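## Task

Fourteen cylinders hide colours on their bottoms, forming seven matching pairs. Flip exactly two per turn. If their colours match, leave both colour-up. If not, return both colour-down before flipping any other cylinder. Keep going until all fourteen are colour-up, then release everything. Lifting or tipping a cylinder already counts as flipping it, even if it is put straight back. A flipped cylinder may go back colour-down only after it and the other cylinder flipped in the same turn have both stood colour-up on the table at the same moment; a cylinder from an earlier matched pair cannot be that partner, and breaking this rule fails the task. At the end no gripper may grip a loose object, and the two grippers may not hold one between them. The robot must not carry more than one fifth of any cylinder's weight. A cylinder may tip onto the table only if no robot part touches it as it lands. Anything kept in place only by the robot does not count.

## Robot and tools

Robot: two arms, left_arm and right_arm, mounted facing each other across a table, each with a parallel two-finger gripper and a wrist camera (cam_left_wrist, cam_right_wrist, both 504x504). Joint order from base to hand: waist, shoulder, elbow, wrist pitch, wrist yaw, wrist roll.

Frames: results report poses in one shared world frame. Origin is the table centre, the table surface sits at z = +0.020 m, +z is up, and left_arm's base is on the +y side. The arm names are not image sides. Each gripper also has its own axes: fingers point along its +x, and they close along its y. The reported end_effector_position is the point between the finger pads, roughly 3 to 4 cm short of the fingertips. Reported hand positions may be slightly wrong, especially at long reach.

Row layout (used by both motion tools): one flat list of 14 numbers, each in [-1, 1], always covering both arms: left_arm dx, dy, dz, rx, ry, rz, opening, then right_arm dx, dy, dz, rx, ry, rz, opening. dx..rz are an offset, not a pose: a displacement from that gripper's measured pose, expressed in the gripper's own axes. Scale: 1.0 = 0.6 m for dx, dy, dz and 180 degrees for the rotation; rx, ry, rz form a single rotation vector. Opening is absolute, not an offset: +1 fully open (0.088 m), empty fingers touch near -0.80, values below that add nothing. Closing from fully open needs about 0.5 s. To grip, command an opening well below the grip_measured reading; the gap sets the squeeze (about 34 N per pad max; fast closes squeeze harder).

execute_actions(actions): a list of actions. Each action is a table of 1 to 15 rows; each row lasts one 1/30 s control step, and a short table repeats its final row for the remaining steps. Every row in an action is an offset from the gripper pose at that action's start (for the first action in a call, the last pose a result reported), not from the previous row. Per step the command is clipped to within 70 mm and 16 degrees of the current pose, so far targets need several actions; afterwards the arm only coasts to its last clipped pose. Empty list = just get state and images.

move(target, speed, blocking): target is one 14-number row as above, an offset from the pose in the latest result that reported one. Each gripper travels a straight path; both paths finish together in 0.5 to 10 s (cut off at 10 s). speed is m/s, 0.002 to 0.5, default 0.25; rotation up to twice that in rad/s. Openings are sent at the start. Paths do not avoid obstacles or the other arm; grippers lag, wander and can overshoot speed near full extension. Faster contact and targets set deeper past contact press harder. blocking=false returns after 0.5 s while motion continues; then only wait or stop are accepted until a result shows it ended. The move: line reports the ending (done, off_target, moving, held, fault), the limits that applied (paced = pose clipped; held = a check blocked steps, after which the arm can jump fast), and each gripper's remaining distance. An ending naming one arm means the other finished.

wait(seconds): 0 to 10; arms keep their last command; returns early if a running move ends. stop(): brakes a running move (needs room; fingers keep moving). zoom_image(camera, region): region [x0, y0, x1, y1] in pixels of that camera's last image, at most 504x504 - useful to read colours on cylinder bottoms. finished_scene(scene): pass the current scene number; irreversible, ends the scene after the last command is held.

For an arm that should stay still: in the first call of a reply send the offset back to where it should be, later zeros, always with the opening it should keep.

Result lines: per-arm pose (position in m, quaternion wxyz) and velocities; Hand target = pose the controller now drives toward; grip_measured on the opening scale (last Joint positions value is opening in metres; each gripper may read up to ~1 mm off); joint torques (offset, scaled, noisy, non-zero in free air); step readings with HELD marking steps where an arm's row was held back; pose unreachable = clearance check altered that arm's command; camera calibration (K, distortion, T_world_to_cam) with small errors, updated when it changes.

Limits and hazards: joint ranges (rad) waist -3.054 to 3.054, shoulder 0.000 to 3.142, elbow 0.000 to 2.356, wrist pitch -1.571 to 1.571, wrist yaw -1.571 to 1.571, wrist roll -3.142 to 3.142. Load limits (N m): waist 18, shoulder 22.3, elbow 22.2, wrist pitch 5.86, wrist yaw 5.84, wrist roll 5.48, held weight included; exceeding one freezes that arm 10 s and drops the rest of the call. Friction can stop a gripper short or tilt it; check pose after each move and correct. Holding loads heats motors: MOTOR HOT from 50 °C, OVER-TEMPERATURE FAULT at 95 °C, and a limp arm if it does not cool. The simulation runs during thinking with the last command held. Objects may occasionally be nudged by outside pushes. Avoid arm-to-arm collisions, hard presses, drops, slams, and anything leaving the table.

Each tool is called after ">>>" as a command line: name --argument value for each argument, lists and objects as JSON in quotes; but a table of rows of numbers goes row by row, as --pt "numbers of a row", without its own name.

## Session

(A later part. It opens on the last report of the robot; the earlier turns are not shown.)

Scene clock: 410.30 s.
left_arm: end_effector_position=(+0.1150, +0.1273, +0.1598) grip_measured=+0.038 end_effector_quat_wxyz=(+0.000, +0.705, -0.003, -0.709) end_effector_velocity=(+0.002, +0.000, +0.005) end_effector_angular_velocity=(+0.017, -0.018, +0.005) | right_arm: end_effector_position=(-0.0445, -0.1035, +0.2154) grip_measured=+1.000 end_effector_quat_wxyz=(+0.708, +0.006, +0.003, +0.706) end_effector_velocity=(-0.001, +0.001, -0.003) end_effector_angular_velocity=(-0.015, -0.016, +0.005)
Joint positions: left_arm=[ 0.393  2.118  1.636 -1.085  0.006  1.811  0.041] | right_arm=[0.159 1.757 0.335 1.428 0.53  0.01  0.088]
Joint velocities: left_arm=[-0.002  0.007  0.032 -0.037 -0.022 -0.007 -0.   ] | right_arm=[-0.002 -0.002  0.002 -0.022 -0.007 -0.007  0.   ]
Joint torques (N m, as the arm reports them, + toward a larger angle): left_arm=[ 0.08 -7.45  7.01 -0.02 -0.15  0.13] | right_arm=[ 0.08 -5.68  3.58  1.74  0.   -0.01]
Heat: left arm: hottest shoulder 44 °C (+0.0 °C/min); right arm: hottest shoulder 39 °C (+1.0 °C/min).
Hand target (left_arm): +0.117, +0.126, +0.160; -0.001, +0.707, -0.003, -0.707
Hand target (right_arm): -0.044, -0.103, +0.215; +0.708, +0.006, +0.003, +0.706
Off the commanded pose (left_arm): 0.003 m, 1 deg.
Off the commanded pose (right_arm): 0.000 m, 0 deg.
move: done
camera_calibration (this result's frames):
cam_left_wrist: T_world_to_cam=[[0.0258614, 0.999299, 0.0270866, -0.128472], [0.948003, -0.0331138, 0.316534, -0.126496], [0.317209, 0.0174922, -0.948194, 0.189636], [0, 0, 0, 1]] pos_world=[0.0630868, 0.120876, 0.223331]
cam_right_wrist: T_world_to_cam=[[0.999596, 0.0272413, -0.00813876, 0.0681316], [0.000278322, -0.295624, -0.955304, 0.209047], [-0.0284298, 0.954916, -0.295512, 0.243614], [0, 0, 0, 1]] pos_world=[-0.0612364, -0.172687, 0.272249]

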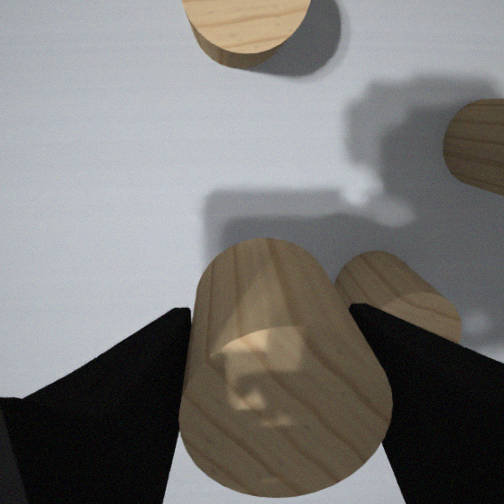

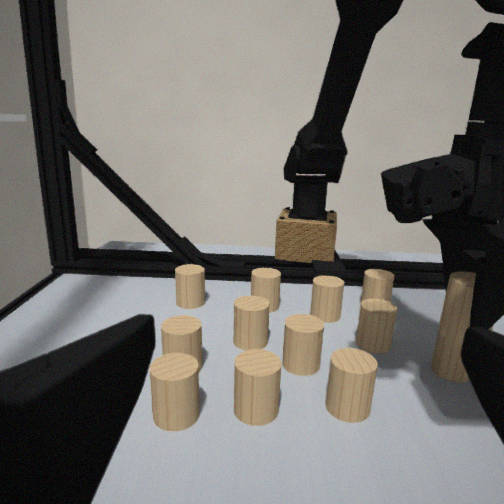

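>>> move --target '[0.14,0,0,0,0,0,-0.4, 0,0,0,0,0,0,1]' --speed 0.08

>>> move --target '[0,0,0,0,0,0,0.55, 0,0,0,0,0,0,1]'

>>> move --target '[-0.14,0,0,0,0,0,0.55, 0,0,0,0,0,0,1]'

>>> move --target '[0,-0.102,-0.056,0,0,0,0.55, 0,0,0,0,0,0,1]'

Scene clock: 413.97 s.
left_arm: end_effector_position=(+0.1154, +0.1259, +0.0809) grip_measured=+0.035 end_effector_quat_wxyz=(+0.003, +0.706, -0.006, -0.708) end_effector_velocity=(-0.001, +0.003, -0.002) end_effector_angular_velocity=(+0.014, -0.004, +0.005) | right_arm: end_effector_position=(-0.0445, -0.1035, +0.2154) grip_measured=+1.000 end_effector_quat_wxyz=(+0.708, +0.006, +0.003, +0.706) end_effector_velocity=(+0.003, -0.001, -0.003) end_effector_angular_velocity=(-0.011, -0.013, -0.010)
Joint positions: left_arm=[ 0.393  2.229  1.481 -0.81   0.006  1.811  0.041] | right_arm=[0.159 1.757 0.335 1.428 0.53  0.01  0.088]
Joint velocities: left_arm=[-0.002  0.002 -0.002 -0.007 -0.007 -0.007 -0.   ] | right_arm=[-0.002 -0.002 -0.007 -0.007  0.007 -0.007  0.   ]
Joint torques (N m, as the arm reports them, + toward a larger angle): left_arm=[-0.03 -7.52  4.67  0.58  0.06 -0.03] | right_arm=[ 0.02 -5.74  3.56  1.74  0.01  0.  ]
Heat: left arm: hottest shoulder 44 °C (+0.0 °C/min); right arm: hottest shoulder 39 °C (+0.0 °C/min).
Hand target (left_arm): +0.115, +0.128, +0.076; +0.000, +0.705, -0.003, -0.709
Hand target (right_arm): -0.044, -0.104, +0.215; +0.708, +0.006, +0.003, +0.706
Off the commanded pose (left_arm): 0.005 m, 0 deg.
Off the commanded pose (right_arm): 0.000 m, 0 deg.
move: done
camera_calibration (this result's frames):
cam_left_wrist: T_world_to_cam=[[0.0261857, 0.999475, 0.0190795, -0.124284], [0.947249, -0.0309071, 0.319005, -0.102361], [0.319427, 0.00971967, -0.947561, 0.115416], [0, 0, 0, 1]] pos_world=[0.0633494, 0.119934, 0.144389]
cam_right_wrist: T_world_to_cam=[[0.999596, 0.0272413, -0.00813876, 0.0681316], [0.000278322, -0.295624, -0.955304, 0.209047], [-0.0284298, 0.954916, -0.295512, 0.243614], [0, 0, 0, 1]] pos_world=[-0.0612364, -0.172687, 0.272249]

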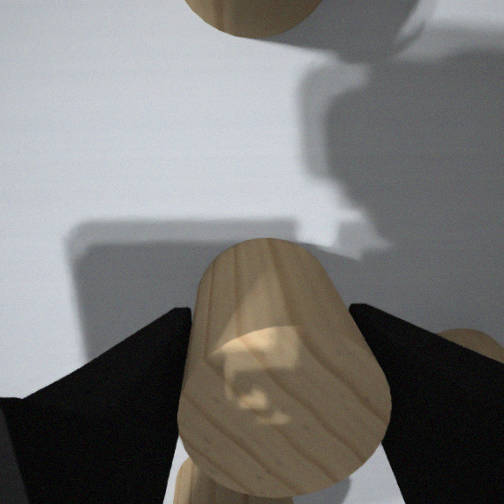

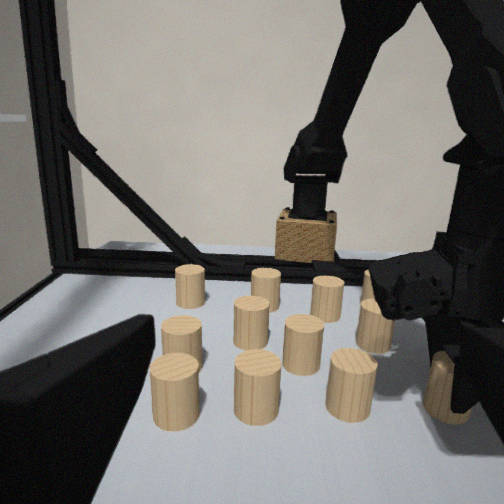

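Scene clock: 414.63 s.
left_arm: end_effector_position=(+0.1154, +0.1259, +0.0809) grip_measured=+0.548 end_effector_quat_wxyz=(+0.003, +0.706, -0.006, -0.708) end_effector_velocity=(+0.002, +0.003, +0.000) end_effector_angular_velocity=(+0.009, -0.005, +0.010) | right_arm: end_effector_position=(-0.0445, -0.1035, +0.2154) grip_measured=+1.000 end_effector_quat_wxyz=(+0.708, +0.006, +0.003, +0.706) end_effector_velocity=(+0.000, -0.000, -0.003) end_effector_angular_velocity=(-0.011, -0.014, +0.005)
Joint positions: left_arm=[ 0.393  2.229  1.481 -0.81   0.006  1.811  0.066] | right_arm=[0.159 1.757 0.335 1.428 0.53  0.01  0.088]
Joint velocities: left_arm=[ 0.002 -0.002 -0.002 -0.007 -0.007 -0.007  0.001] | right_arm=[-0.002  0.002 -0.002 -0.007 -0.007 -0.007  0.   ]
Joint torques (N m, as the arm reports them, + toward a larger angle): left_arm=[-0.09 -8.5   5.18  0.18  0.05  0.02] | right_arm=[ 0.07 -5.69  3.58  1.75  0.01 -0.01]
Heat: left arm: hottest shoulder 44 °C (+0.0 °C/min); right arm: hottest shoulder 39 °C (+0.0 °C/min).
Hand target (left_arm): +0.115, +0.126, +0.081; +0.003, +0.706, -0.006, -0.708
Hand target (right_arm): -0.044, -0.104, +0.215; +0.708, +0.006, +0.003, +0.706
Off the commanded pose (left_arm): 0.000 m, 0 deg.
Off the commanded pose (right_arm): 0.000 m, 0 deg.
move: done
camera_calibration (this result's frames):
cam_left_wrist: T_world_to_cam=[[0.0261857, 0.999475, 0.0190795, -0.124284], [0.947249, -0.0309071, 0.319005, -0.102361], [0.319427, 0.00971967, -0.947561, 0.115416], [0, 0, 0, 1]] pos_world=[0.0633494, 0.119934, 0.144389]
cam_right_wrist: T_world_to_cam=[[0.999596, 0.0272413, -0.00813876, 0.0681316], [0.000278322, -0.295624, -0.955304, 0.209047], [-0.0284298, 0.954916, -0.295512, 0.243614], [0, 0, 0, 1]] pos_world=[-0.0612364, -0.172687, 0.272249]

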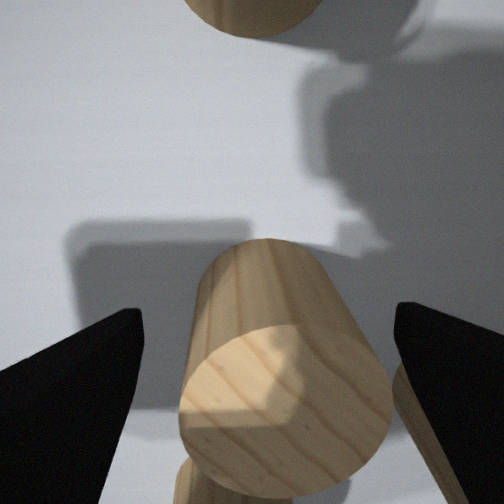

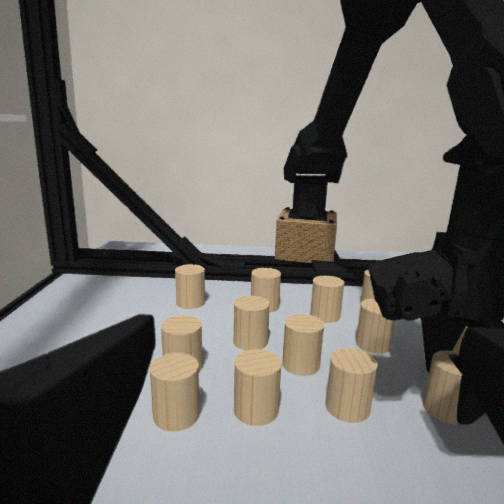

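Scene clock: 415.53 s.
left_arm: end_effector_position=(+0.1147, +0.1288, +0.1593) grip_measured=+0.550 end_effector_quat_wxyz=(-0.002, +0.705, -0.002, -0.709) end_effector_velocity=(+0.001, +0.003, +0.001) end_effector_angular_velocity=(+0.018, -0.003, +0.024) | right_arm: end_effector_position=(-0.0445, -0.1035, +0.2154) grip_measured=+1.000 end_effector_quat_wxyz=(+0.708, +0.006, +0.003, +0.706) end_effector_velocity=(-0.002, -0.001, -0.003) end_effector_angular_velocity=(-0.010, -0.014, +0.019)
Joint positions: left_arm=[ 0.393  2.117  1.633 -1.088  0.006  1.811  0.066] | right_arm=[0.159 1.757 0.335 1.428 0.53  0.01  0.088]
Joint velocities: left_arm=[ 0.002  0.002  0.007 -0.022 -0.007 -0.022 -0.   ] | right_arm=[-0.002 -0.002 -0.007 -0.007 -0.022 -0.007  0.   ]
Joint torques (N m, as the arm reports them, + toward a larger angle): left_arm=[-0.1  -9.1   6.82 -0.06  0.07  0.02] | right_arm=[ 0.08 -5.73  3.6   1.74  0.02  0.  ]
Heat: left arm: hottest shoulder 44 °C (+0.0 °C/min); right arm: hottest shoulder 39 °C (+0.0 °C/min).
Hand target (left_arm): +0.115, +0.126, +0.165; +0.003, +0.706, -0.006, -0.708
Hand target (right_arm): -0.044, -0.104, +0.215; +0.708, +0.006, +0.003, +0.706
Off the commanded pose (left_arm): 0.006 m, 1 deg.
Off the commanded pose (right_arm): 0.000 m, 0 deg.
move: done
camera_calibration (this result's frames):
cam_left_wrist: T_world_to_cam=[[0.0262682, 0.999132, 0.0323397, -0.130762], [0.948267, -0.0351437, 0.315524, -0.125637], [0.316387, 0.0223784, -0.948366, 0.188761], [0, 0, 0, 1]] pos_world=[0.0628509, 0.122009, 0.222885]
cam_right_wrist: T_world_to_cam=[[0.999596, 0.0272413, -0.00813876, 0.0681316], [0.000278322, -0.295624, -0.955304, 0.209047], [-0.0284298, 0.954916, -0.295512, 0.243614], [0, 0, 0, 1]] pos_world=[-0.0612364, -0.172687, 0.272249]

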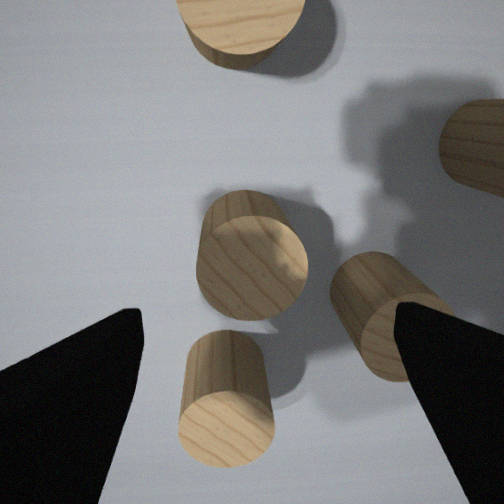

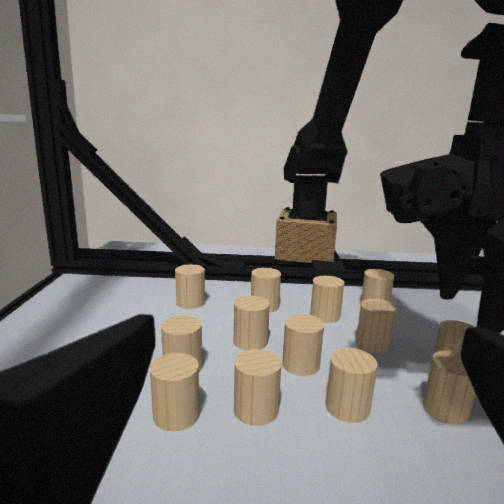

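Scene clock: 416.37 s.
left_arm: end_effector_position=(+0.1477, +0.1886, +0.1562) grip_measured=+0.550 end_effector_quat_wxyz=(-0.005, +0.704, +0.002, -0.711) end_effector_velocity=(-0.002, +0.004, -0.001) end_effector_angular_velocity=(-0.000, +0.008, +0.010) | right_arm: end_effector_position=(-0.0445, -0.1035, +0.2154) grip_measured=+1.000 end_effector_quat_wxyz=(+0.708, +0.006, +0.003, +0.706) end_effector_velocity=(+0.000, -0.000, -0.001) end_effector_angular_velocity=(-0.006, -0.011, +0.005)
Joint positions: left_arm=[ 0.523  1.954  1.377 -1.006  0.006  1.94   0.066] | right_arm=[0.159 1.757 0.335 1.428 0.53  0.01  0.088]
Joint velocities: left_arm=[ 0.002 -0.012 -0.022  0.007  0.007 -0.007 -0.   ] | right_arm=[-0.002 -0.002 -0.002 -0.007 -0.007 -0.007  0.   ]
Joint torques (N m, as the arm reports them, + toward a larger angle): left_arm=[ 0.29 -8.72  4.96  0.4   0.01  0.12] | right_arm=[ 0.06 -5.73  3.58  1.75  0.01  0.01]
Heat: left arm: hottest shoulder 45 °C (+1.0 °C/min); right arm: hottest shoulder 39 °C (+1.0 °C/min).
Hand target (left_arm): +0.149, +0.190, +0.159; -0.002, +0.706, -0.002, -0.709
Hand target (right_arm): -0.044, -0.104, +0.215; +0.708, +0.006, +0.003, +0.706
Off the commanded pose (left_arm): 0.003 m, 1 deg.
Off the commanded pose (right_arm): 0.000 m, 0 deg.
move: done
camera_calibration (this result's frames):
cam_left_wrist: T_world_to_cam=[[0.0252727, 0.998792, 0.042151, -0.192651], [0.949582, -0.0371653, 0.311307, -0.152997], [0.312497, 0.0321583, -0.949374, 0.172922], [0, 0, 0, 1]] pos_world=[0.0961144, 0.181171, 0.219917]
cam_right_wrist: T_world_to_cam=[[0.999596, 0.0272413, -0.00813876, 0.0681316], [0.000278322, -0.295624, -0.955304, 0.209047], [-0.0284298, 0.954916, -0.295512, 0.243614], [0, 0, 0, 1]] pos_world=[-0.0612364, -0.172687, 0.272249]

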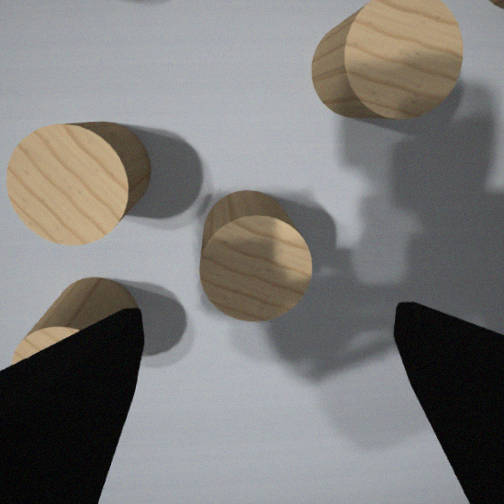

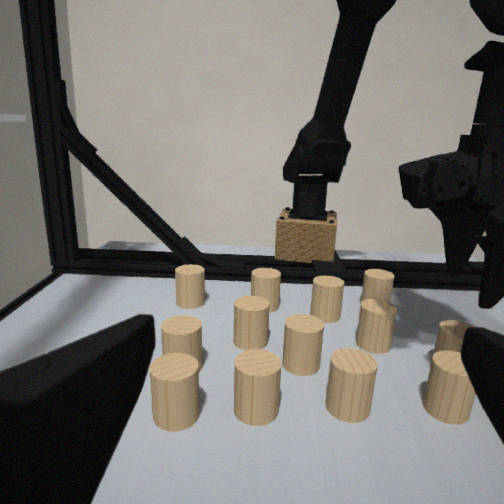

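>>> move --target '[0.134,0,0,0,0,0.004,0.55, 0,0,0,0,0,0,1]' --speed 0.1

>>> move --target '[0,0,0,0,0,0,-0.4, 0,0,0,0,0,0,1]'

>>> move --target '[-0.14,0,0,0,0,0,-0.4, 0,0,0,0,0,0,1]'

>>> move --target '[-0.097,0.24,0.32,0,0,0.506,-0.4, 0,0,0,0,0,0,1]' --speed 0.35

Scene clock: 420.33 s.
left_arm: end_effector_position=(+0.1483, +0.1883, +0.0797) grip_measured=+0.550 end_effector_quat_wxyz=(+0.002, +0.706, -0.004, -0.708) end_effector_velocity=(-0.003, +0.004, -0.002) end_effector_angular_velocity=(+0.019, -0.001, +0.000) | right_arm: end_effector_position=(-0.0445, -0.1035, +0.2154) grip_measured=+1.000 end_effector_quat_wxyz=(+0.708, +0.006, +0.003, +0.706) end_effector_velocity=(+0.000, -0.000, -0.001) end_effector_angular_velocity=(-0.006, +0.004, +0.005)
Joint positions: left_arm=[ 0.524  2.075  1.215 -0.704  0.006  1.941  0.066] | right_arm=[0.159 1.757 0.335 1.428 0.53  0.01  0.088]
Joint velocities: left_arm=[-0.007  0.002 -0.007 -0.007 -0.007 -0.007  0.   ] | right_arm=[-0.002 -0.002 -0.002 -0.007 -0.007  0.007  0.   ]
Joint torques (N m, as the arm reports them, + toward a larger angle): left_arm=[-0.05 -6.53  4.61  0.39  0.2   0.02] | right_arm=[ 0.09 -5.72  3.6   1.76  0.01 -0.01]
Heat: left arm: hottest shoulder 45 °C (+1.0 °C/min); right arm: hottest shoulder 39 °C (+1.0 °C/min).
Hand target (left_arm): +0.147, +0.190, +0.076; -0.000, +0.704, -0.002, -0.711
Hand target (right_arm): -0.044, -0.104, +0.215; +0.708, +0.006, +0.003, +0.706
Off the commanded pose (left_arm): 0.004 m, 1 deg.
Off the commanded pose (right_arm): 0.000 m, 0 deg.
move: done
camera_calibration (this result's frames):
cam_left_wrist: T_world_to_cam=[[0.0250317, 0.999419, 0.0231164, -0.187674], [0.947255, -0.0311029, 0.318969, -0.131121], [0.319502, 0.0139127, -0.947483, 0.102334], [0, 0, 0, 1]] pos_world=[0.0962066, 0.182063, 0.143121]
cam_right_wrist: T_world_to_cam=[[0.999596, 0.0272413, -0.00813876, 0.0681316], [0.000278322, -0.295624, -0.955304, 0.209047], [-0.0284298, 0.954916, -0.295512, 0.243614], [0, 0, 0, 1]] pos_world=[-0.0612364, -0.172687, 0.272249]

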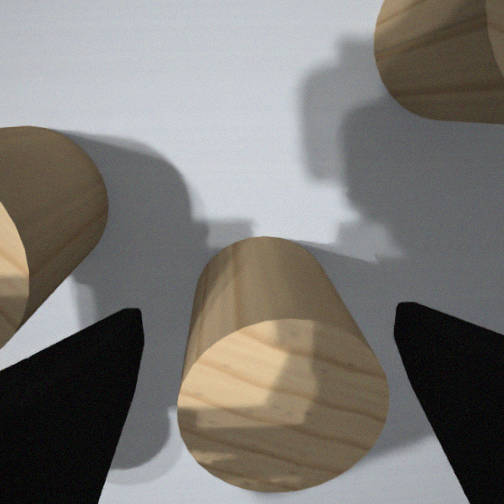

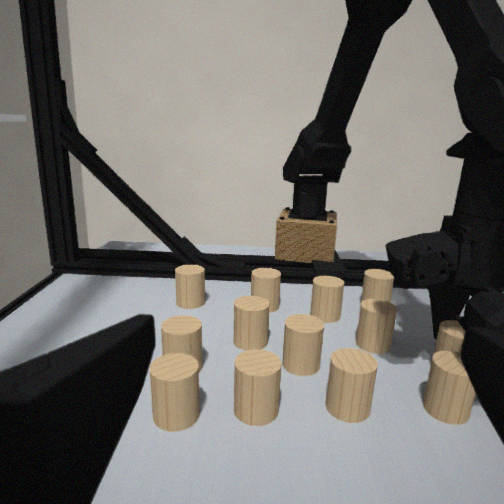

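Scene clock: 420.83 s.
left_arm: end_effector_position=(+0.1483, +0.1882, +0.0797) grip_measured=+0.035 end_effector_quat_wxyz=(+0.002, +0.706, -0.005, -0.708) end_effector_velocity=(+0.002, +0.001, +0.001) end_effector_angular_velocity=(+0.010, -0.019, +0.020) | right_arm: end_effector_position=(-0.0445, -0.1035, +0.2154) grip_measured=+1.000 end_effector_quat_wxyz=(+0.708, +0.006, +0.003, +0.706) end_effector_velocity=(+0.000, -0.000, -0.001) end_effector_angular_velocity=(-0.006, -0.026, +0.005)
Joint positions: left_arm=[ 0.524  2.075  1.215 -0.703  0.006  1.941  0.041] | right_arm=[0.159 1.757 0.335 1.428 0.53  0.01  0.088]
Joint velocities: left_arm=[-0.002 -0.002  0.002 -0.007 -0.022 -0.022 -0.   ] | right_arm=[-0.002 -0.002 -0.002 -0.007 -0.007 -0.022  0.   ]
Joint torques (N m, as the arm reports them, + toward a larger angle): left_arm=[ 0.1  -7.31  4.95  0.15  0.06  0.02] | right_arm=[ 0.07 -5.71  3.57  1.75  0.01 -0.01]
Heat: left arm: hottest shoulder 45 °C (+1.0 °C/min); right arm: hottest shoulder 39 °C (+1.0 °C/min).
Hand target (left_arm): +0.148, +0.188, +0.080; +0.002, +0.706, -0.004, -0.708
Hand target (right_arm): -0.044, -0.104, +0.215; +0.708, +0.006, +0.003, +0.706
Off the commanded pose (left_arm): 0.000 m, 0 deg.
Off the commanded pose (right_arm): 0.000 m, 0 deg.
move: done
camera_calibration (this result's frames):
cam_left_wrist: T_world_to_cam=[[0.0250397, 0.999431, 0.0226181, -0.187538], [0.947325, -0.0309485, 0.318776, -0.131126], [0.319295, 0.0134447, -0.94756, 0.102469], [0, 0, 0, 1]] pos_world=[0.0961968, 0.181996, 0.143137]
cam_right_wrist: T_world_to_cam=[[0.999596, 0.0272413, -0.00813876, 0.0681316], [0.000278322, -0.295624, -0.955304, 0.209047], [-0.0284298, 0.954916, -0.295512, 0.243614], [0, 0, 0, 1]] pos_world=[-0.0612364, -0.172687, 0.272249]

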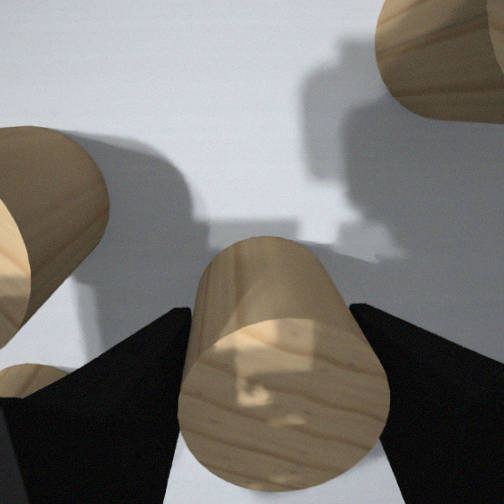

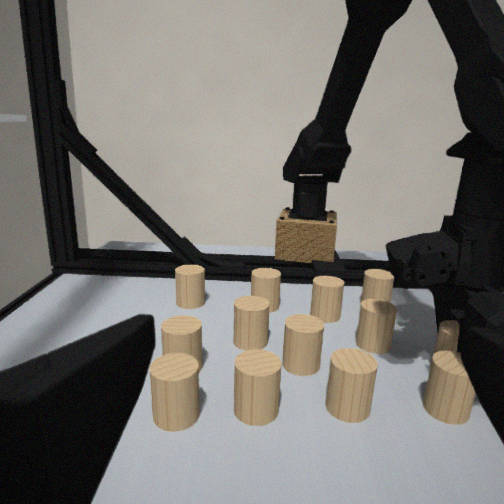

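Scene clock: 421.73 s.
left_arm: end_effector_position=(+0.1471, +0.1913, +0.1574) grip_measured=+0.034 end_effector_quat_wxyz=(-0.003, +0.704, +0.001, -0.710) end_effector_velocity=(+0.001, +0.003, +0.004) end_effector_angular_velocity=(+0.009, -0.004, -0.005) | right_arm: end_effector_position=(-0.0445, -0.1035, +0.2154) grip_measured=+1.000 end_effector_quat_wxyz=(+0.708, +0.006, +0.003, +0.706) end_effector_velocity=(+0.003, -0.001, -0.003) end_effector_angular_velocity=(-0.011, +0.001, -0.010)
Joint positions: left_arm=[ 0.524  1.94   1.362 -1.002  0.006  1.941  0.041] | right_arm=[0.159 1.757 0.335 1.428 0.53  0.01  0.088]
Joint velocities: left_arm=[ 0.002 -0.007  0.007 -0.022 -0.007  0.007 -0.002] | right_arm=[-0.002 -0.002 -0.007 -0.007  0.007  0.007  0.   ]
Joint torques (N m, as the arm reports them, + toward a larger angle): left_arm=[-0.13 -8.14  6.93 -0.04  0.05  0.02] | right_arm=[ 0.07 -5.75  3.56  1.74  0.   -0.02]
Heat: left arm: hottest shoulder 45 °C (+1.0 °C/min); right arm: hottest shoulder 39 °C (+0.0 °C/min).
Hand target (left_arm): +0.148, +0.188, +0.164; +0.002, +0.706, -0.005, -0.708
Hand target (right_arm): -0.044, -0.104, +0.215; +0.708, +0.006, +0.003, +0.706
Off the commanded pose (left_arm): 0.007 m, 1 deg.
Off the commanded pose (right_arm): 0.000 m, 0 deg.
move: done
camera_calibration (this result's frames):
cam_left_wrist: T_world_to_cam=[[0.025228, 0.998941, 0.0384718, -0.194765], [0.94927, -0.0360047, 0.312394, -0.153003], [0.313448, 0.0286391, -0.949173, 0.17466], [0, 0, 0, 1]] pos_world=[0.0954073, 0.184048, 0.221073]
cam_right_wrist: T_world_to_cam=[[0.999596, 0.0272413, -0.00813876, 0.0681316], [0.000278322, -0.295624, -0.955304, 0.209047], [-0.0284298, 0.954916, -0.295512, 0.243614], [0, 0, 0, 1]] pos_world=[-0.0612364, -0.172687, 0.272249]

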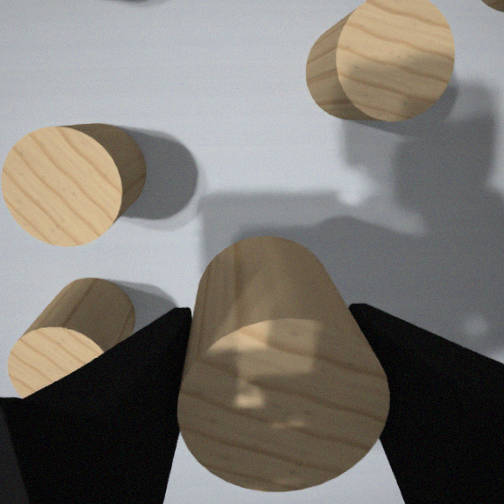

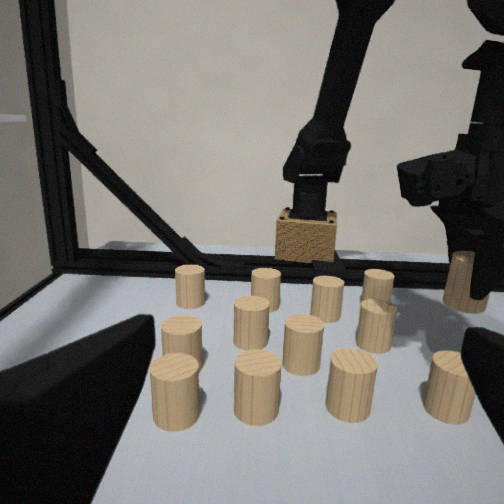

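Scene clock: 424.57 s.
left_arm: end_effector_position=(-0.0446, +0.0510, +0.2151) grip_measured=+0.034 end_effector_quat_wxyz=(+0.500, +0.493, -0.501, -0.506) end_effector_velocity=(-0.002, -0.000, +0.000) end_effector_angular_velocity=(-0.012, +0.010, -0.000) | right_arm: end_effector_position=(-0.0445, -0.1035, +0.2154) grip_measured=+1.000 end_effector_quat_wxyz=(+0.708, +0.006, +0.003, +0.706) end_effector_velocity=(+0.001, +0.001, +0.000) end_effector_angular_velocity=(-0.002, -0.009, -0.000)
Joint positions: left_arm=[-0.042  2.084  0.711  1.374 -0.185  1.559  0.041] | right_arm=[0.159 1.757 0.335 1.428 0.53  0.01  0.088]
Joint velocities: left_arm=[-0.007  0.012  0.002  0.022 -0.007 -0.007 -0.   ] | right_arm=[-0.007 -0.002  0.002 -0.007 -0.007 -0.007  0.   ]
Joint torques (N m, as the arm reports them, + toward a larger angle): left_arm=[-0.24 -6.29  5.39  2.12 -0.23  0.04] | right_arm=[ 0.04 -5.74  3.57  1.74  0.    0.  ]
Heat: left arm: hottest shoulder 45 °C (+1.0 °C/min); right arm: hottest shoulder 38 °C (-1.0 °C/min).
Hand target (left_arm): -0.045, +0.049, +0.216; +0.503, +0.492, -0.503, -0.503
Hand target (right_arm): -0.044, -0.104, +0.215; +0.708, +0.006, +0.003, +0.706
Off the commanded pose (left_arm): 0.004 m, 1 deg.
Off the commanded pose (right_arm): 0.000 m, 0 deg.
move: done
camera_calibration (this result's frames):
cam_left_wrist: T_world_to_cam=[[0.00979425, 0.0305829, -0.999484, 0.219921], [0.951404, 0.307377, 0.0187284, 0.0516183], [0.307791, -0.951096, -0.0260861, 0.144709], [0, 0, 0, 1]] pos_world=[-0.0958039, 0.11504, 0.222616]
cam_right_wrist: T_world_to_cam=[[0.999596, 0.0272413, -0.00813876, 0.0681316], [0.000278322, -0.295624, -0.955304, 0.209047], [-0.0284298, 0.954916, -0.295512, 0.243614], [0, 0, 0, 1]] pos_world=[-0.0612364, -0.172687, 0.272249]

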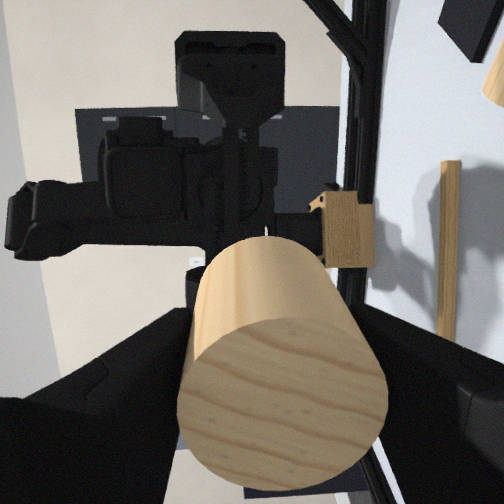

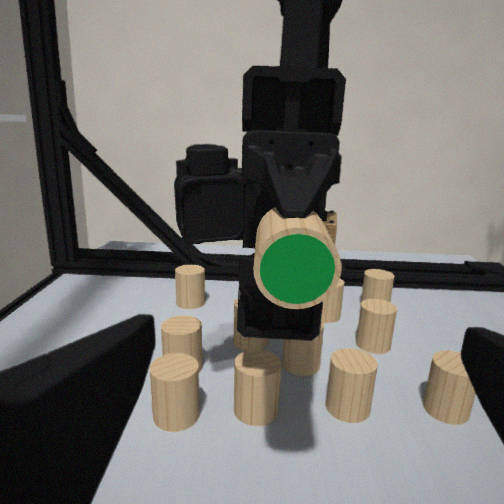

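>>> move --target '[0,0,0,0,0,0,-0.4, 0.171,-0.002,-0.006,0,0,0,1]' --speed 0.15

>>> move --target '[0,0,0,0,0,0,-0.4, 0,0,0,0,0,0,-0.4]'

>>> move --target '[0,0,0,0,0,0,1, 0,0,0,0,0,0,-0.4]'

>>> move --target '[0,0,0,0.006,0,0,1, -0.14,0,0,0,0,0,-0.4]'

>>> move --target '[-0.315,-0.09,-0.203,0,0,-0.499,0.55, -0.255,-0.015,-0.088,0,0.504,0,-0.4]' --speed 0.35

Scene clock: 430.07 s.
left_arm: end_effector_position=(-0.0447, +0.0509, +0.2148) grip_measured=+0.033 end_effector_quat_wxyz=(+0.500, +0.493, -0.501, -0.506) end_effector_velocity=(+0.000, +0.001, -0.004) end_effector_angular_velocity=(+0.021, -0.012, +0.005) | right_arm: end_effector_position=(-0.0432, -0.0039, +0.2157) grip_measured=+1.000 end_effector_quat_wxyz=(+0.708, +0.010, +0.001, +0.706) end_effector_velocity=(-0.003, +0.002, -0.000) end_effector_angular_velocity=(-0.002, -0.008, +0.019)
Joint positions: left_arm=[-0.043  2.085  0.712  1.375 -0.185  1.559  0.041] | right_arm=[-0.     1.982  0.705  1.29   0.37   0.01   0.088]
Joint velocities: left_arm=[-0.002 -0.002 -0.002 -0.022 -0.007  0.007 -0.   ] | right_arm=[-0.002  0.002  0.007 -0.007 -0.022 -0.007  0.   ]
Joint torques (N m, as the arm reports them, + toward a larger angle): left_arm=[ 0.08 -7.18  4.36  1.7   0.03 -0.03] | right_arm=[-0.03 -6.77  5.53  1.53 -0.13  0.  ]
Heat: left arm: hottest shoulder 45 °C (+1.0 °C/min); right arm: hottest shoulder 38 °C (-2.0 °C/min).
Hand target (left_arm): -0.045, +0.051, +0.215; +0.500, +0.493, -0.501, -0.506
Hand target (right_arm): -0.043, -0.001, +0.212; +0.708, +0.006, +0.002, +0.706
Off the commanded pose (left_arm): 0.000 m, 0 deg.
Off the commanded pose (right_arm): 0.005 m, 0 deg.
move: done
camera_calibration (this result's frames):
cam_left_wrist: T_world_to_cam=[[0.0101749, 0.0305775, -0.999481, 0.219664], [0.951396, 0.307377, 0.0190891, 0.0517401], [0.307801, -0.951096, -0.0259638, 0.144583], [0, 0, 0, 1]] pos_world=[-0.0959632, 0.114892, 0.222316]
cam_right_wrist: T_world_to_cam=[[0.99959, 0.0269181, -0.00972967, 0.0645013], [-0.0015424, -0.288779, -0.957395, 0.239261], [-0.0285809, 0.957017, -0.288619, 0.147162], [0, 0, 0, 1]] pos_world=[-0.0598998, -0.0734799, 0.272169]

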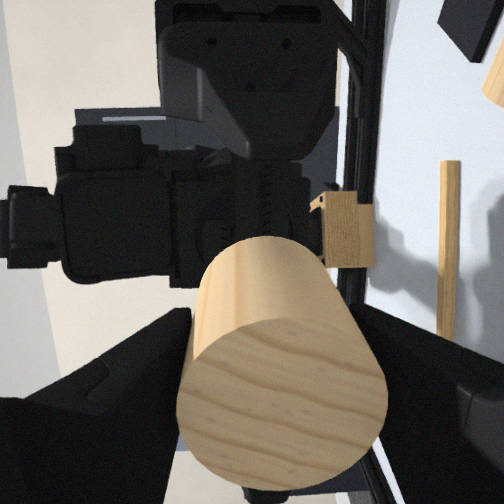

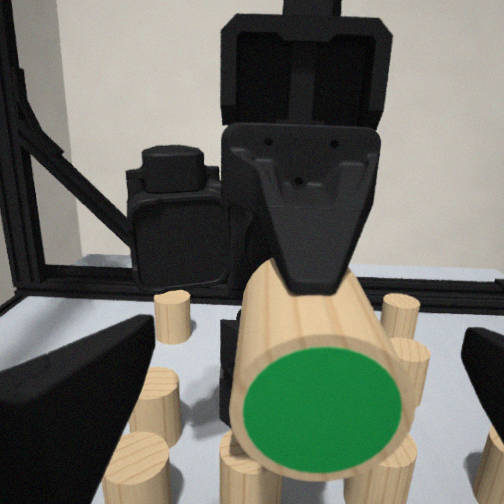

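Scene clock: 430.57 s.
left_arm: end_effector_position=(-0.0449, +0.0509, +0.2148) grip_measured=+0.033 end_effector_quat_wxyz=(+0.499, +0.493, -0.501, -0.506) end_effector_velocity=(+0.000, +0.001, -0.001) end_effector_angular_velocity=(+0.008, +0.021, +0.005) | right_arm: end_effector_position=(-0.0430, -0.0039, +0.2157) grip_measured=+0.025 end_effector_quat_wxyz=(+0.708, +0.010, +0.001, +0.706) end_effector_velocity=(-0.002, -0.000, -0.004) end_effector_angular_velocity=(-0.020, -0.015, +0.019)
Joint positions: left_arm=[-0.043  2.085  0.712  1.375 -0.184  1.559  0.041] | right_arm=[-0.001  1.982  0.705  1.29   0.371  0.01   0.04 ]
Joint velocities: left_arm=[-0.002 -0.002 -0.002 -0.007 -0.007 -0.022 -0.   ] | right_arm=[-0.002 -0.002 -0.002 -0.022 -0.022 -0.007 -0.   ]
Joint torques (N m, as the arm reports them, + toward a larger angle): left_arm=[-0.08 -6.93  4.51  1.74  0.   -0.03] | right_arm=[ 0.07 -8.17  4.35  1.8  -0.01 -0.02]
Heat: left arm: hottest shoulder 45 °C (+1.0 °C/min); right arm: hottest shoulder 38 °C (-2.0 °C/min).
Hand target (left_arm): -0.045, +0.051, +0.215; +0.500, +0.493, -0.501, -0.506
Hand target (right_arm): -0.043, -0.004, +0.216; +0.708, +0.010, +0.001, +0.706
Off the commanded pose (left_arm): 0.000 m, 0 deg.
Off the commanded pose (right_arm): 0.000 m, 0 deg.
move: done
camera_calibration (this result's frames):
cam_left_wrist: T_world_to_cam=[[0.0101994, 0.0305695, -0.999481, 0.219667], [0.95163, 0.306651, 0.0190901, 0.051896], [0.307076, -0.951331, -0.0259632, 0.144599], [0, 0, 0, 1]] pos_world=[-0.0960291, 0.114932, 0.222316]
cam_right_wrist: T_world_to_cam=[[0.99961, 0.0261554, -0.00973434, 0.0642698], [-0.00176714, -0.288779, -0.957394, 0.239264], [-0.0278521, 0.957038, -0.28862, 0.147159], [0, 0, 0, 1]] pos_world=[-0.0597233, -0.0734232, 0.272168]

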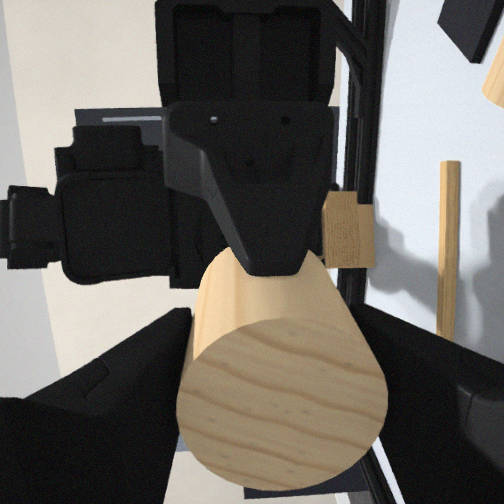

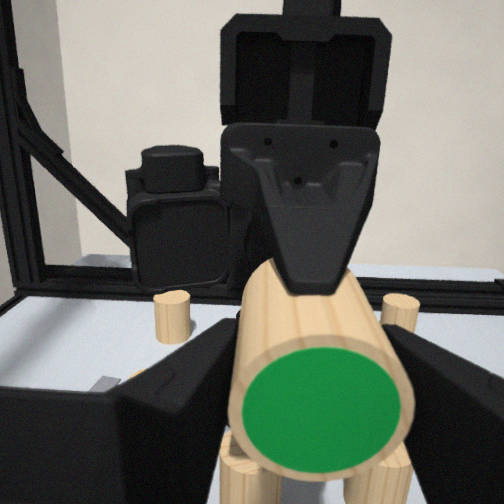

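Scene clock: 431.27 s.
left_arm: end_effector_position=(-0.0449, +0.0509, +0.2148) grip_measured=+1.000 end_effector_quat_wxyz=(+0.499, +0.493, -0.501, -0.506) end_effector_velocity=(+0.002, +0.001, -0.001) end_effector_angular_velocity=(+0.008, +0.021, +0.020) | right_arm: end_effector_position=(-0.0430, -0.0039, +0.2157) grip_measured=+0.025 end_effector_quat_wxyz=(+0.708, +0.010, +0.001, +0.706) end_effector_velocity=(-0.002, -0.002, -0.006) end_effector_angular_velocity=(-0.025, -0.017, +0.010)
Joint positions: left_arm=[-0.043  2.085  0.712  1.375 -0.184  1.559  0.088] | right_arm=[-0.001  1.982  0.705  1.29   0.371  0.01   0.04 ]
Joint velocities: left_arm=[-0.002 -0.002 -0.002 -0.007 -0.022 -0.022  0.   ] | right_arm=[ 0.002 -0.002 -0.007 -0.022 -0.007 -0.007  0.   ]
Joint torques (N m, as the arm reports them, + toward a larger angle): left_arm=[-0.11 -6.8   4.48  1.75  0.02 -0.04] | right_arm=[ 0.08 -8.17  4.34  1.81  0.01 -0.01]
Heat: left arm: hottest shoulder 45 °C (+1.0 °C/min); right arm: hottest shoulder 38 °C (-2.0 °C/min).
Hand target (left_arm): -0.045, +0.051, +0.215; +0.500, +0.493, -0.501, -0.506
Hand target (right_arm): -0.043, -0.004, +0.216; +0.708, +0.010, +0.001, +0.706
Off the commanded pose (left_arm): 0.000 m, 0 deg.
Off the commanded pose (right_arm): 0.000 m, 0 deg.
move: done
camera_calibration (this result's frames):
cam_left_wrist: T_world_to_cam=[[0.0101994, 0.0305695, -0.999481, 0.219667], [0.95163, 0.306651, 0.0190901, 0.051896], [0.307076, -0.951331, -0.0259632, 0.144599], [0, 0, 0, 1]] pos_world=[-0.0960291, 0.114932, 0.222316]
cam_right_wrist: T_world_to_cam=[[0.99961, 0.0261554, -0.00973434, 0.0642698], [-0.00176714, -0.288779, -0.957394, 0.239264], [-0.0278521, 0.957038, -0.28862, 0.147159], [0, 0, 0, 1]] pos_world=[-0.0597233, -0.0734232, 0.272168]

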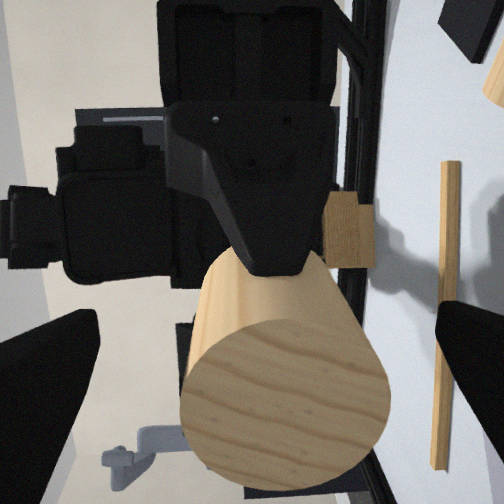

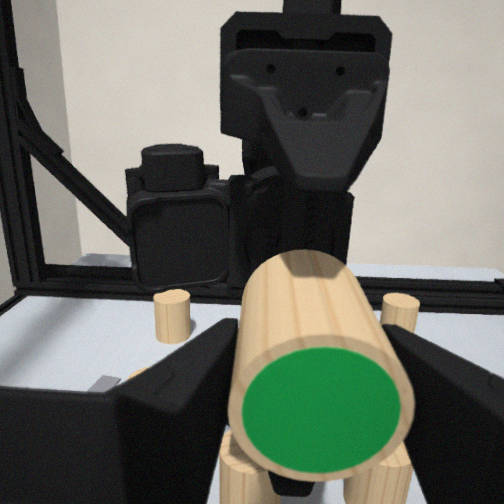

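Scene clock: 432.20 s.
left_arm: end_effector_position=(-0.0449, +0.0509, +0.2148) grip_measured=+1.000 end_effector_quat_wxyz=(+0.496, +0.497, -0.505, -0.503) end_effector_velocity=(-0.004, +0.001, -0.001) end_effector_angular_velocity=(+0.007, +0.006, -0.015) | right_arm: end_effector_position=(-0.0438, -0.0851, +0.2131) grip_measured=+0.025 end_effector_quat_wxyz=(+0.708, +0.008, +0.002, +0.706) end_effector_velocity=(-0.001, -0.003, -0.005) end_effector_angular_velocity=(-0.024, -0.020, +0.010)
Joint positions: left_arm=[-0.043  2.085  0.712  1.375 -0.184  1.574  0.088] | right_arm=[0.12  1.815 0.396 1.427 0.49  0.01  0.04 ]
Joint velocities: left_arm=[-0.007 -0.002 -0.002 -0.007  0.007 -0.007  0.   ] | right_arm=[ 0.002 -0.007 -0.012 -0.022 -0.007 -0.007 -0.001]
Joint torques (N m, as the arm reports them, + toward a larger angle): left_arm=[ 0.04 -6.8   4.49  1.77  0.    0.06] | right_arm=[ 0.09 -7.26  2.38  1.99  0.09 -0.03]
Heat: left arm: hottest shoulder 45 °C (+1.0 °C/min); right arm: hottest shoulder 38 °C (-2.0 °C/min).
Hand target (left_arm): -0.045, +0.051, +0.215; +0.495, +0.497, -0.506, -0.502
Hand target (right_arm): -0.043, -0.088, +0.215; +0.708, +0.010, +0.001, +0.706
Off the commanded pose (left_arm): 0.000 m, 0 deg.
Off the commanded pose (right_arm): 0.003 m, 0 deg.
move: done
camera_calibration (this result's frames):
cam_left_wrist: T_world_to_cam=[[0.0254462, 0.0303371, -0.999216, 0.220306], [0.951222, 0.306681, 0.0335351, 0.0487733], [0.307457, -0.951329, -0.0210534, 0.143561], [0, 0, 0, 1]] pos_world=[-0.0961392, 0.114933, 0.22152]
cam_right_wrist: T_world_to_cam=[[0.999595, 0.0268835, -0.00929728, 0.0671058], [-0.00101447, -0.292944, -0.956129, 0.212681], [-0.0284277, 0.955752, -0.292798, 0.22491], [0, 0, 0, 1]] pos_world=[-0.0604692, -0.154458, 0.269828]

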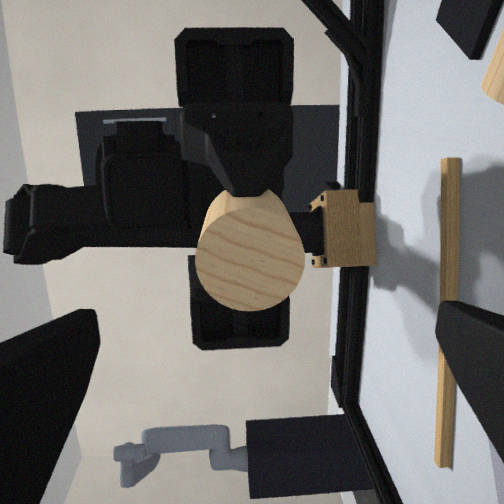

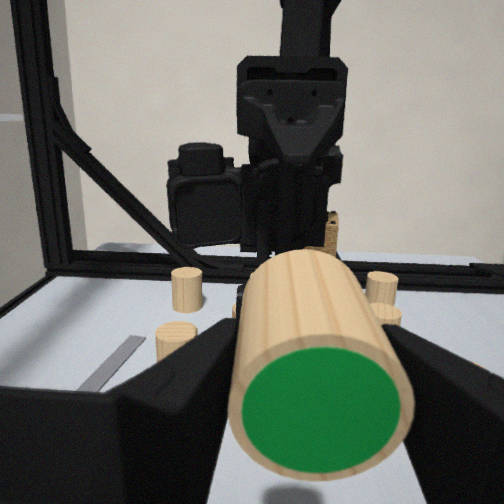

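Scene clock: 434.97 s.
left_arm: end_effector_position=(+0.0769, +0.2392, +0.1604) grip_measured=+0.550 end_effector_quat_wxyz=(+0.001, +0.706, -0.006, -0.708) end_effector_velocity=(+0.000, +0.008, -0.000) end_effector_angular_velocity=(+0.037, +0.000, +0.010) | right_arm: end_effector_position=(-0.0345, -0.2395, +0.1578) grip_measured=+0.025 end_effector_quat_wxyz=(+0.502, -0.496, +0.504, +0.497) end_effector_velocity=(+0.001, -0.004, -0.001) end_effector_angular_velocity=(-0.027, -0.005, +0.005)
Joint positions: left_arm=[ 0.354  1.688  1.055 -0.929  0.005  1.774  0.066] | right_arm=[ 0.09   1.493  0.949 -1.027 -0.003  0.472  0.04 ]
Joint velocities: left_arm=[ 0.002  0.002  0.002 -0.037 -0.007 -0.007 -0.   ] | right_arm=[-0.002  0.007  0.002 -0.022 -0.007 -0.007  0.   ]
Joint torques (N m, as the arm reports them, + toward a larger angle): left_arm=[ 0.07 -4.75  6.51 -0.02 -0.15  0.07] | right_arm=[-0.38 -4.48  6.85 -0.06 -0.07 -0.2 ]
Heat: left arm: hottest shoulder 45 °C (+2.0 °C/min); right arm: hottest shoulder 38 °C (-2.0 °C/min).
Hand target (left_arm): +0.079, +0.238, +0.161; -0.001, +0.708, -0.005, -0.706
Hand target (right_arm): -0.036, -0.237, +0.159; +0.500, -0.497, +0.505, +0.498
Off the commanded pose (left_arm): 0.003 m, 1 deg.
Off the commanded pose (right_arm): 0.003 m, 1 deg.
move: done
camera_calibration (this result's frames):
cam_left_wrist: T_world_to_cam=[[0.0284796, 0.99932, 0.0234337, -0.238927], [0.947352, -0.0344634, 0.318334, -0.0867549], [0.318925, 0.0131339, -0.947689, 0.201159], [0, 0, 0, 1]] pos_world=[0.0248373, 0.233132, 0.223852]
cam_right_wrist: T_world_to_cam=[[0.999466, -0.00827248, -0.0315967, 0.0565966], [0.0016453, -0.953414, 0.301662, -0.242002], [-0.0326202, -0.301553, -0.952891, 0.159381], [0, 0, 0, 1]] pos_world=[-0.0509692, -0.182198, 0.226663]

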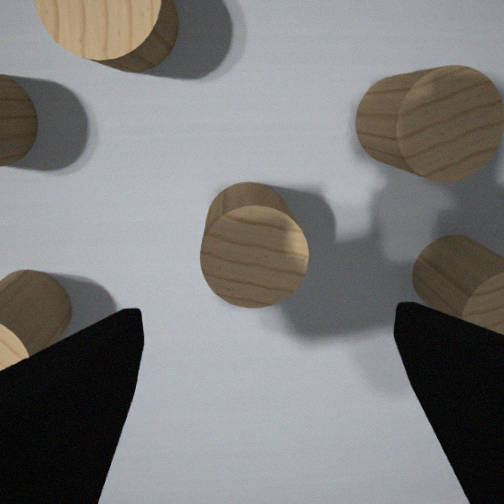

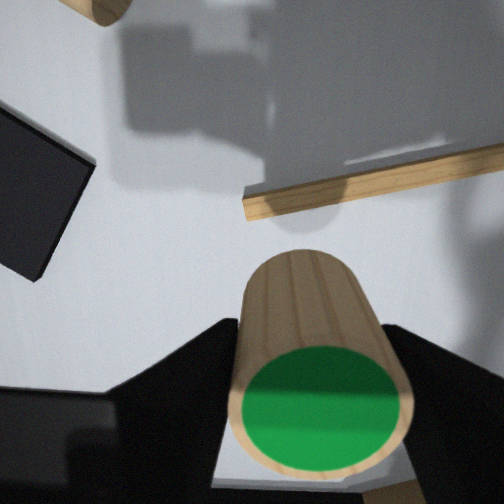

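>>> move --target '[0.142,0,0.004,0,0,0,0.55, 0.06,0,-0.028,0,0,0,-0.4]' --speed 0.1

>>> move --target '[0,0,0,0,0,0,-0.4, 0.078,0,0,0,0,0,-0.4]' --speed 0.06

Scene clock: 438.10 s.
left_arm: end_effector_position=(+0.0758, +0.2372, +0.0785) grip_measured=+0.550 end_effector_quat_wxyz=(+0.003, +0.707, -0.009, -0.708) end_effector_velocity=(-0.001, +0.000, -0.002) end_effector_angular_velocity=(+0.004, -0.007, +0.000) | right_arm: end_effector_position=(-0.0357, -0.2534, +0.1240) grip_measured=+0.024 end_effector_quat_wxyz=(+0.502, -0.495, +0.503, +0.500) end_effector_velocity=(+0.002, -0.002, -0.000) end_effector_angular_velocity=(-0.003, -0.010, +0.024)
Joint positions: left_arm=[ 0.348  1.865  0.89  -0.579  0.005  1.77   0.066] | right_arm=[ 0.121  1.493  0.805 -0.877 -0.004  0.499  0.04 ]
Joint velocities: left_arm=[-0.007  0.007 -0.002  0.007 -0.007 -0.007 -0.   ] | right_arm=[ 0.002 -0.002 -0.002 -0.007  0.007 -0.022 -0.   ]
Joint torques (N m, as the arm reports them, + toward a larger angle): left_arm=[-0.29 -5.02  4.14  0.44  0.08 -0.07] | right_arm=[ 0.22 -5.53  3.81  0.28  0.04  0.16]
Heat: left arm: hottest shoulder 44 °C (+1.0 °C/min); right arm: hottest shoulder 38 °C (-3.0 °C/min).
Hand target (left_arm): +0.075, +0.239, +0.075; +0.001, +0.706, -0.005, -0.708
Hand target (right_arm): -0.035, -0.257, +0.122; +0.502, -0.496, +0.504, +0.497
Off the commanded pose (left_arm): 0.004 m, 1 deg.
Off the commanded pose (right_arm): 0.004 m, 0 deg.
move: done
camera_calibration (this result's frames):
cam_left_wrist: T_world_to_cam=[[0.0291992, 0.999461, 0.0149715, -0.234378], [0.946686, -0.0324586, 0.32052, -0.060291], [0.320833, 0.00481441, -0.947123, 0.125667], [0, 0, 0, 1]] pos_world=[0.0236022, 0.23169, 0.141855]
cam_right_wrist: T_world_to_cam=[[0.999372, -0.0046732, -0.035123, 0.0579026], [0.0059698, -0.954886, 0.296912, -0.24466], [-0.034926, -0.296935, -0.954259, 0.124224], [0, 0, 0, 1]] pos_world=[-0.052067, -0.196465, 0.193218]

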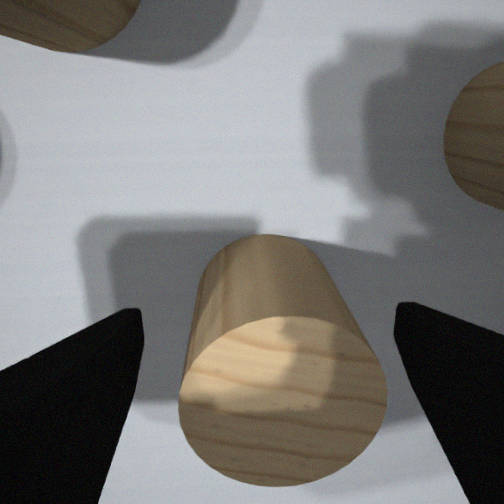

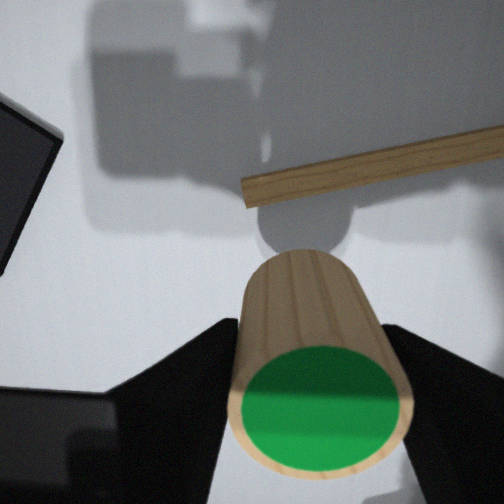

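Scene clock: 439.27 s.
left_arm: end_effector_position=(+0.0758, +0.2374, +0.0785) grip_measured=+0.034 end_effector_quat_wxyz=(+0.003, +0.707, -0.009, -0.708) end_effector_velocity=(-0.001, +0.002, +0.000) end_effector_angular_velocity=(+0.009, -0.006, +0.000) | right_arm: end_effector_position=(-0.0380, -0.2492, +0.0819) grip_measured=+0.024 end_effector_quat_wxyz=(+0.504, -0.489, +0.501, +0.506) end_effector_velocity=(-0.003, -0.001, -0.001) end_effector_angular_velocity=(-0.008, +0.020, +0.005)
Joint positions: left_arm=[ 0.348  1.865  0.89  -0.58   0.005  1.77   0.041] | right_arm=[ 0.122  1.595  0.708 -0.659 -0.004  0.499  0.04 ]
Joint velocities: left_arm=[-0.007 -0.002 -0.002 -0.007 -0.007 -0.007 -0.   ] | right_arm=[-0.002  0.002 -0.002  0.007 -0.022 -0.007 -0.   ]
Joint torques (N m, as the arm reports them, + toward a larger angle): left_arm=[ 0.02 -5.67  4.69  0.24  0.07  0.01] | right_arm=[ 0.12 -4.34  3.25  0.31  0.01  0.01]
Heat: left arm: hottest shoulder 44 °C (+1.0 °C/min); right arm: hottest shoulder 38 °C (-3.0 °C/min).
Hand target (left_arm): +0.076, +0.237, +0.078; +0.003, +0.707, -0.009, -0.708
Hand target (right_arm): -0.036, -0.253, +0.077; +0.502, -0.495, +0.503, +0.500
Off the commanded pose (left_arm): 0.000 m, 0 deg.
Off the commanded pose (right_arm): 0.006 m, 1 deg.
move: done
camera_calibration (this result's frames):
cam_left_wrist: T_world_to_cam=[[0.0292014, 0.99945, 0.0157159, -0.234596], [0.946732, -0.0326986, 0.320358, -0.0601887], [0.320696, 0.00552383, -0.947166, 0.125519], [0, 0, 0, 1]] pos_world=[0.0235798, 0.231805, 0.141856]
cam_right_wrist: T_world_to_cam=[[0.999026, -0.00363965, -0.0439791, 0.0597421], [0.00887647, -0.95965, 0.281057, -0.227922], [-0.0432275, -0.281173, -0.958683, 0.0891679], [0, 0, 0, 1]] pos_world=[-0.0538063, -0.193437, 0.15217]

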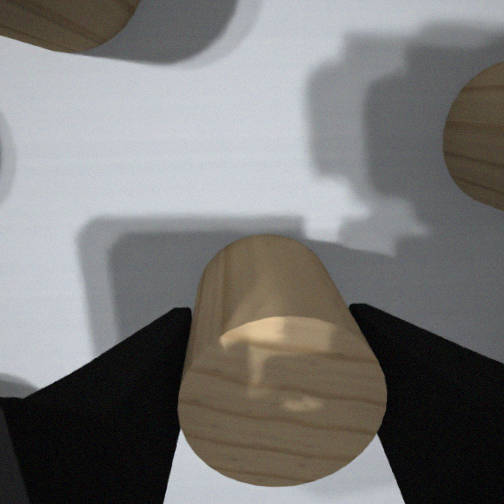

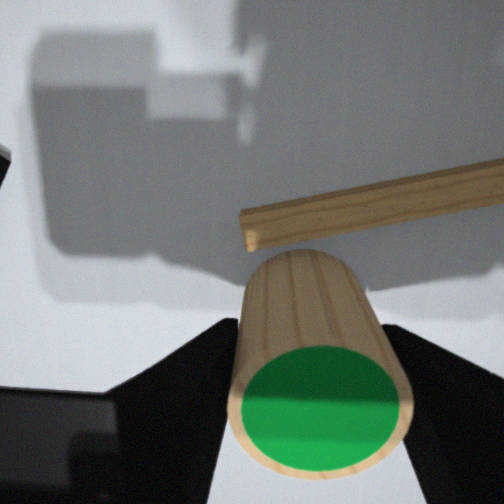

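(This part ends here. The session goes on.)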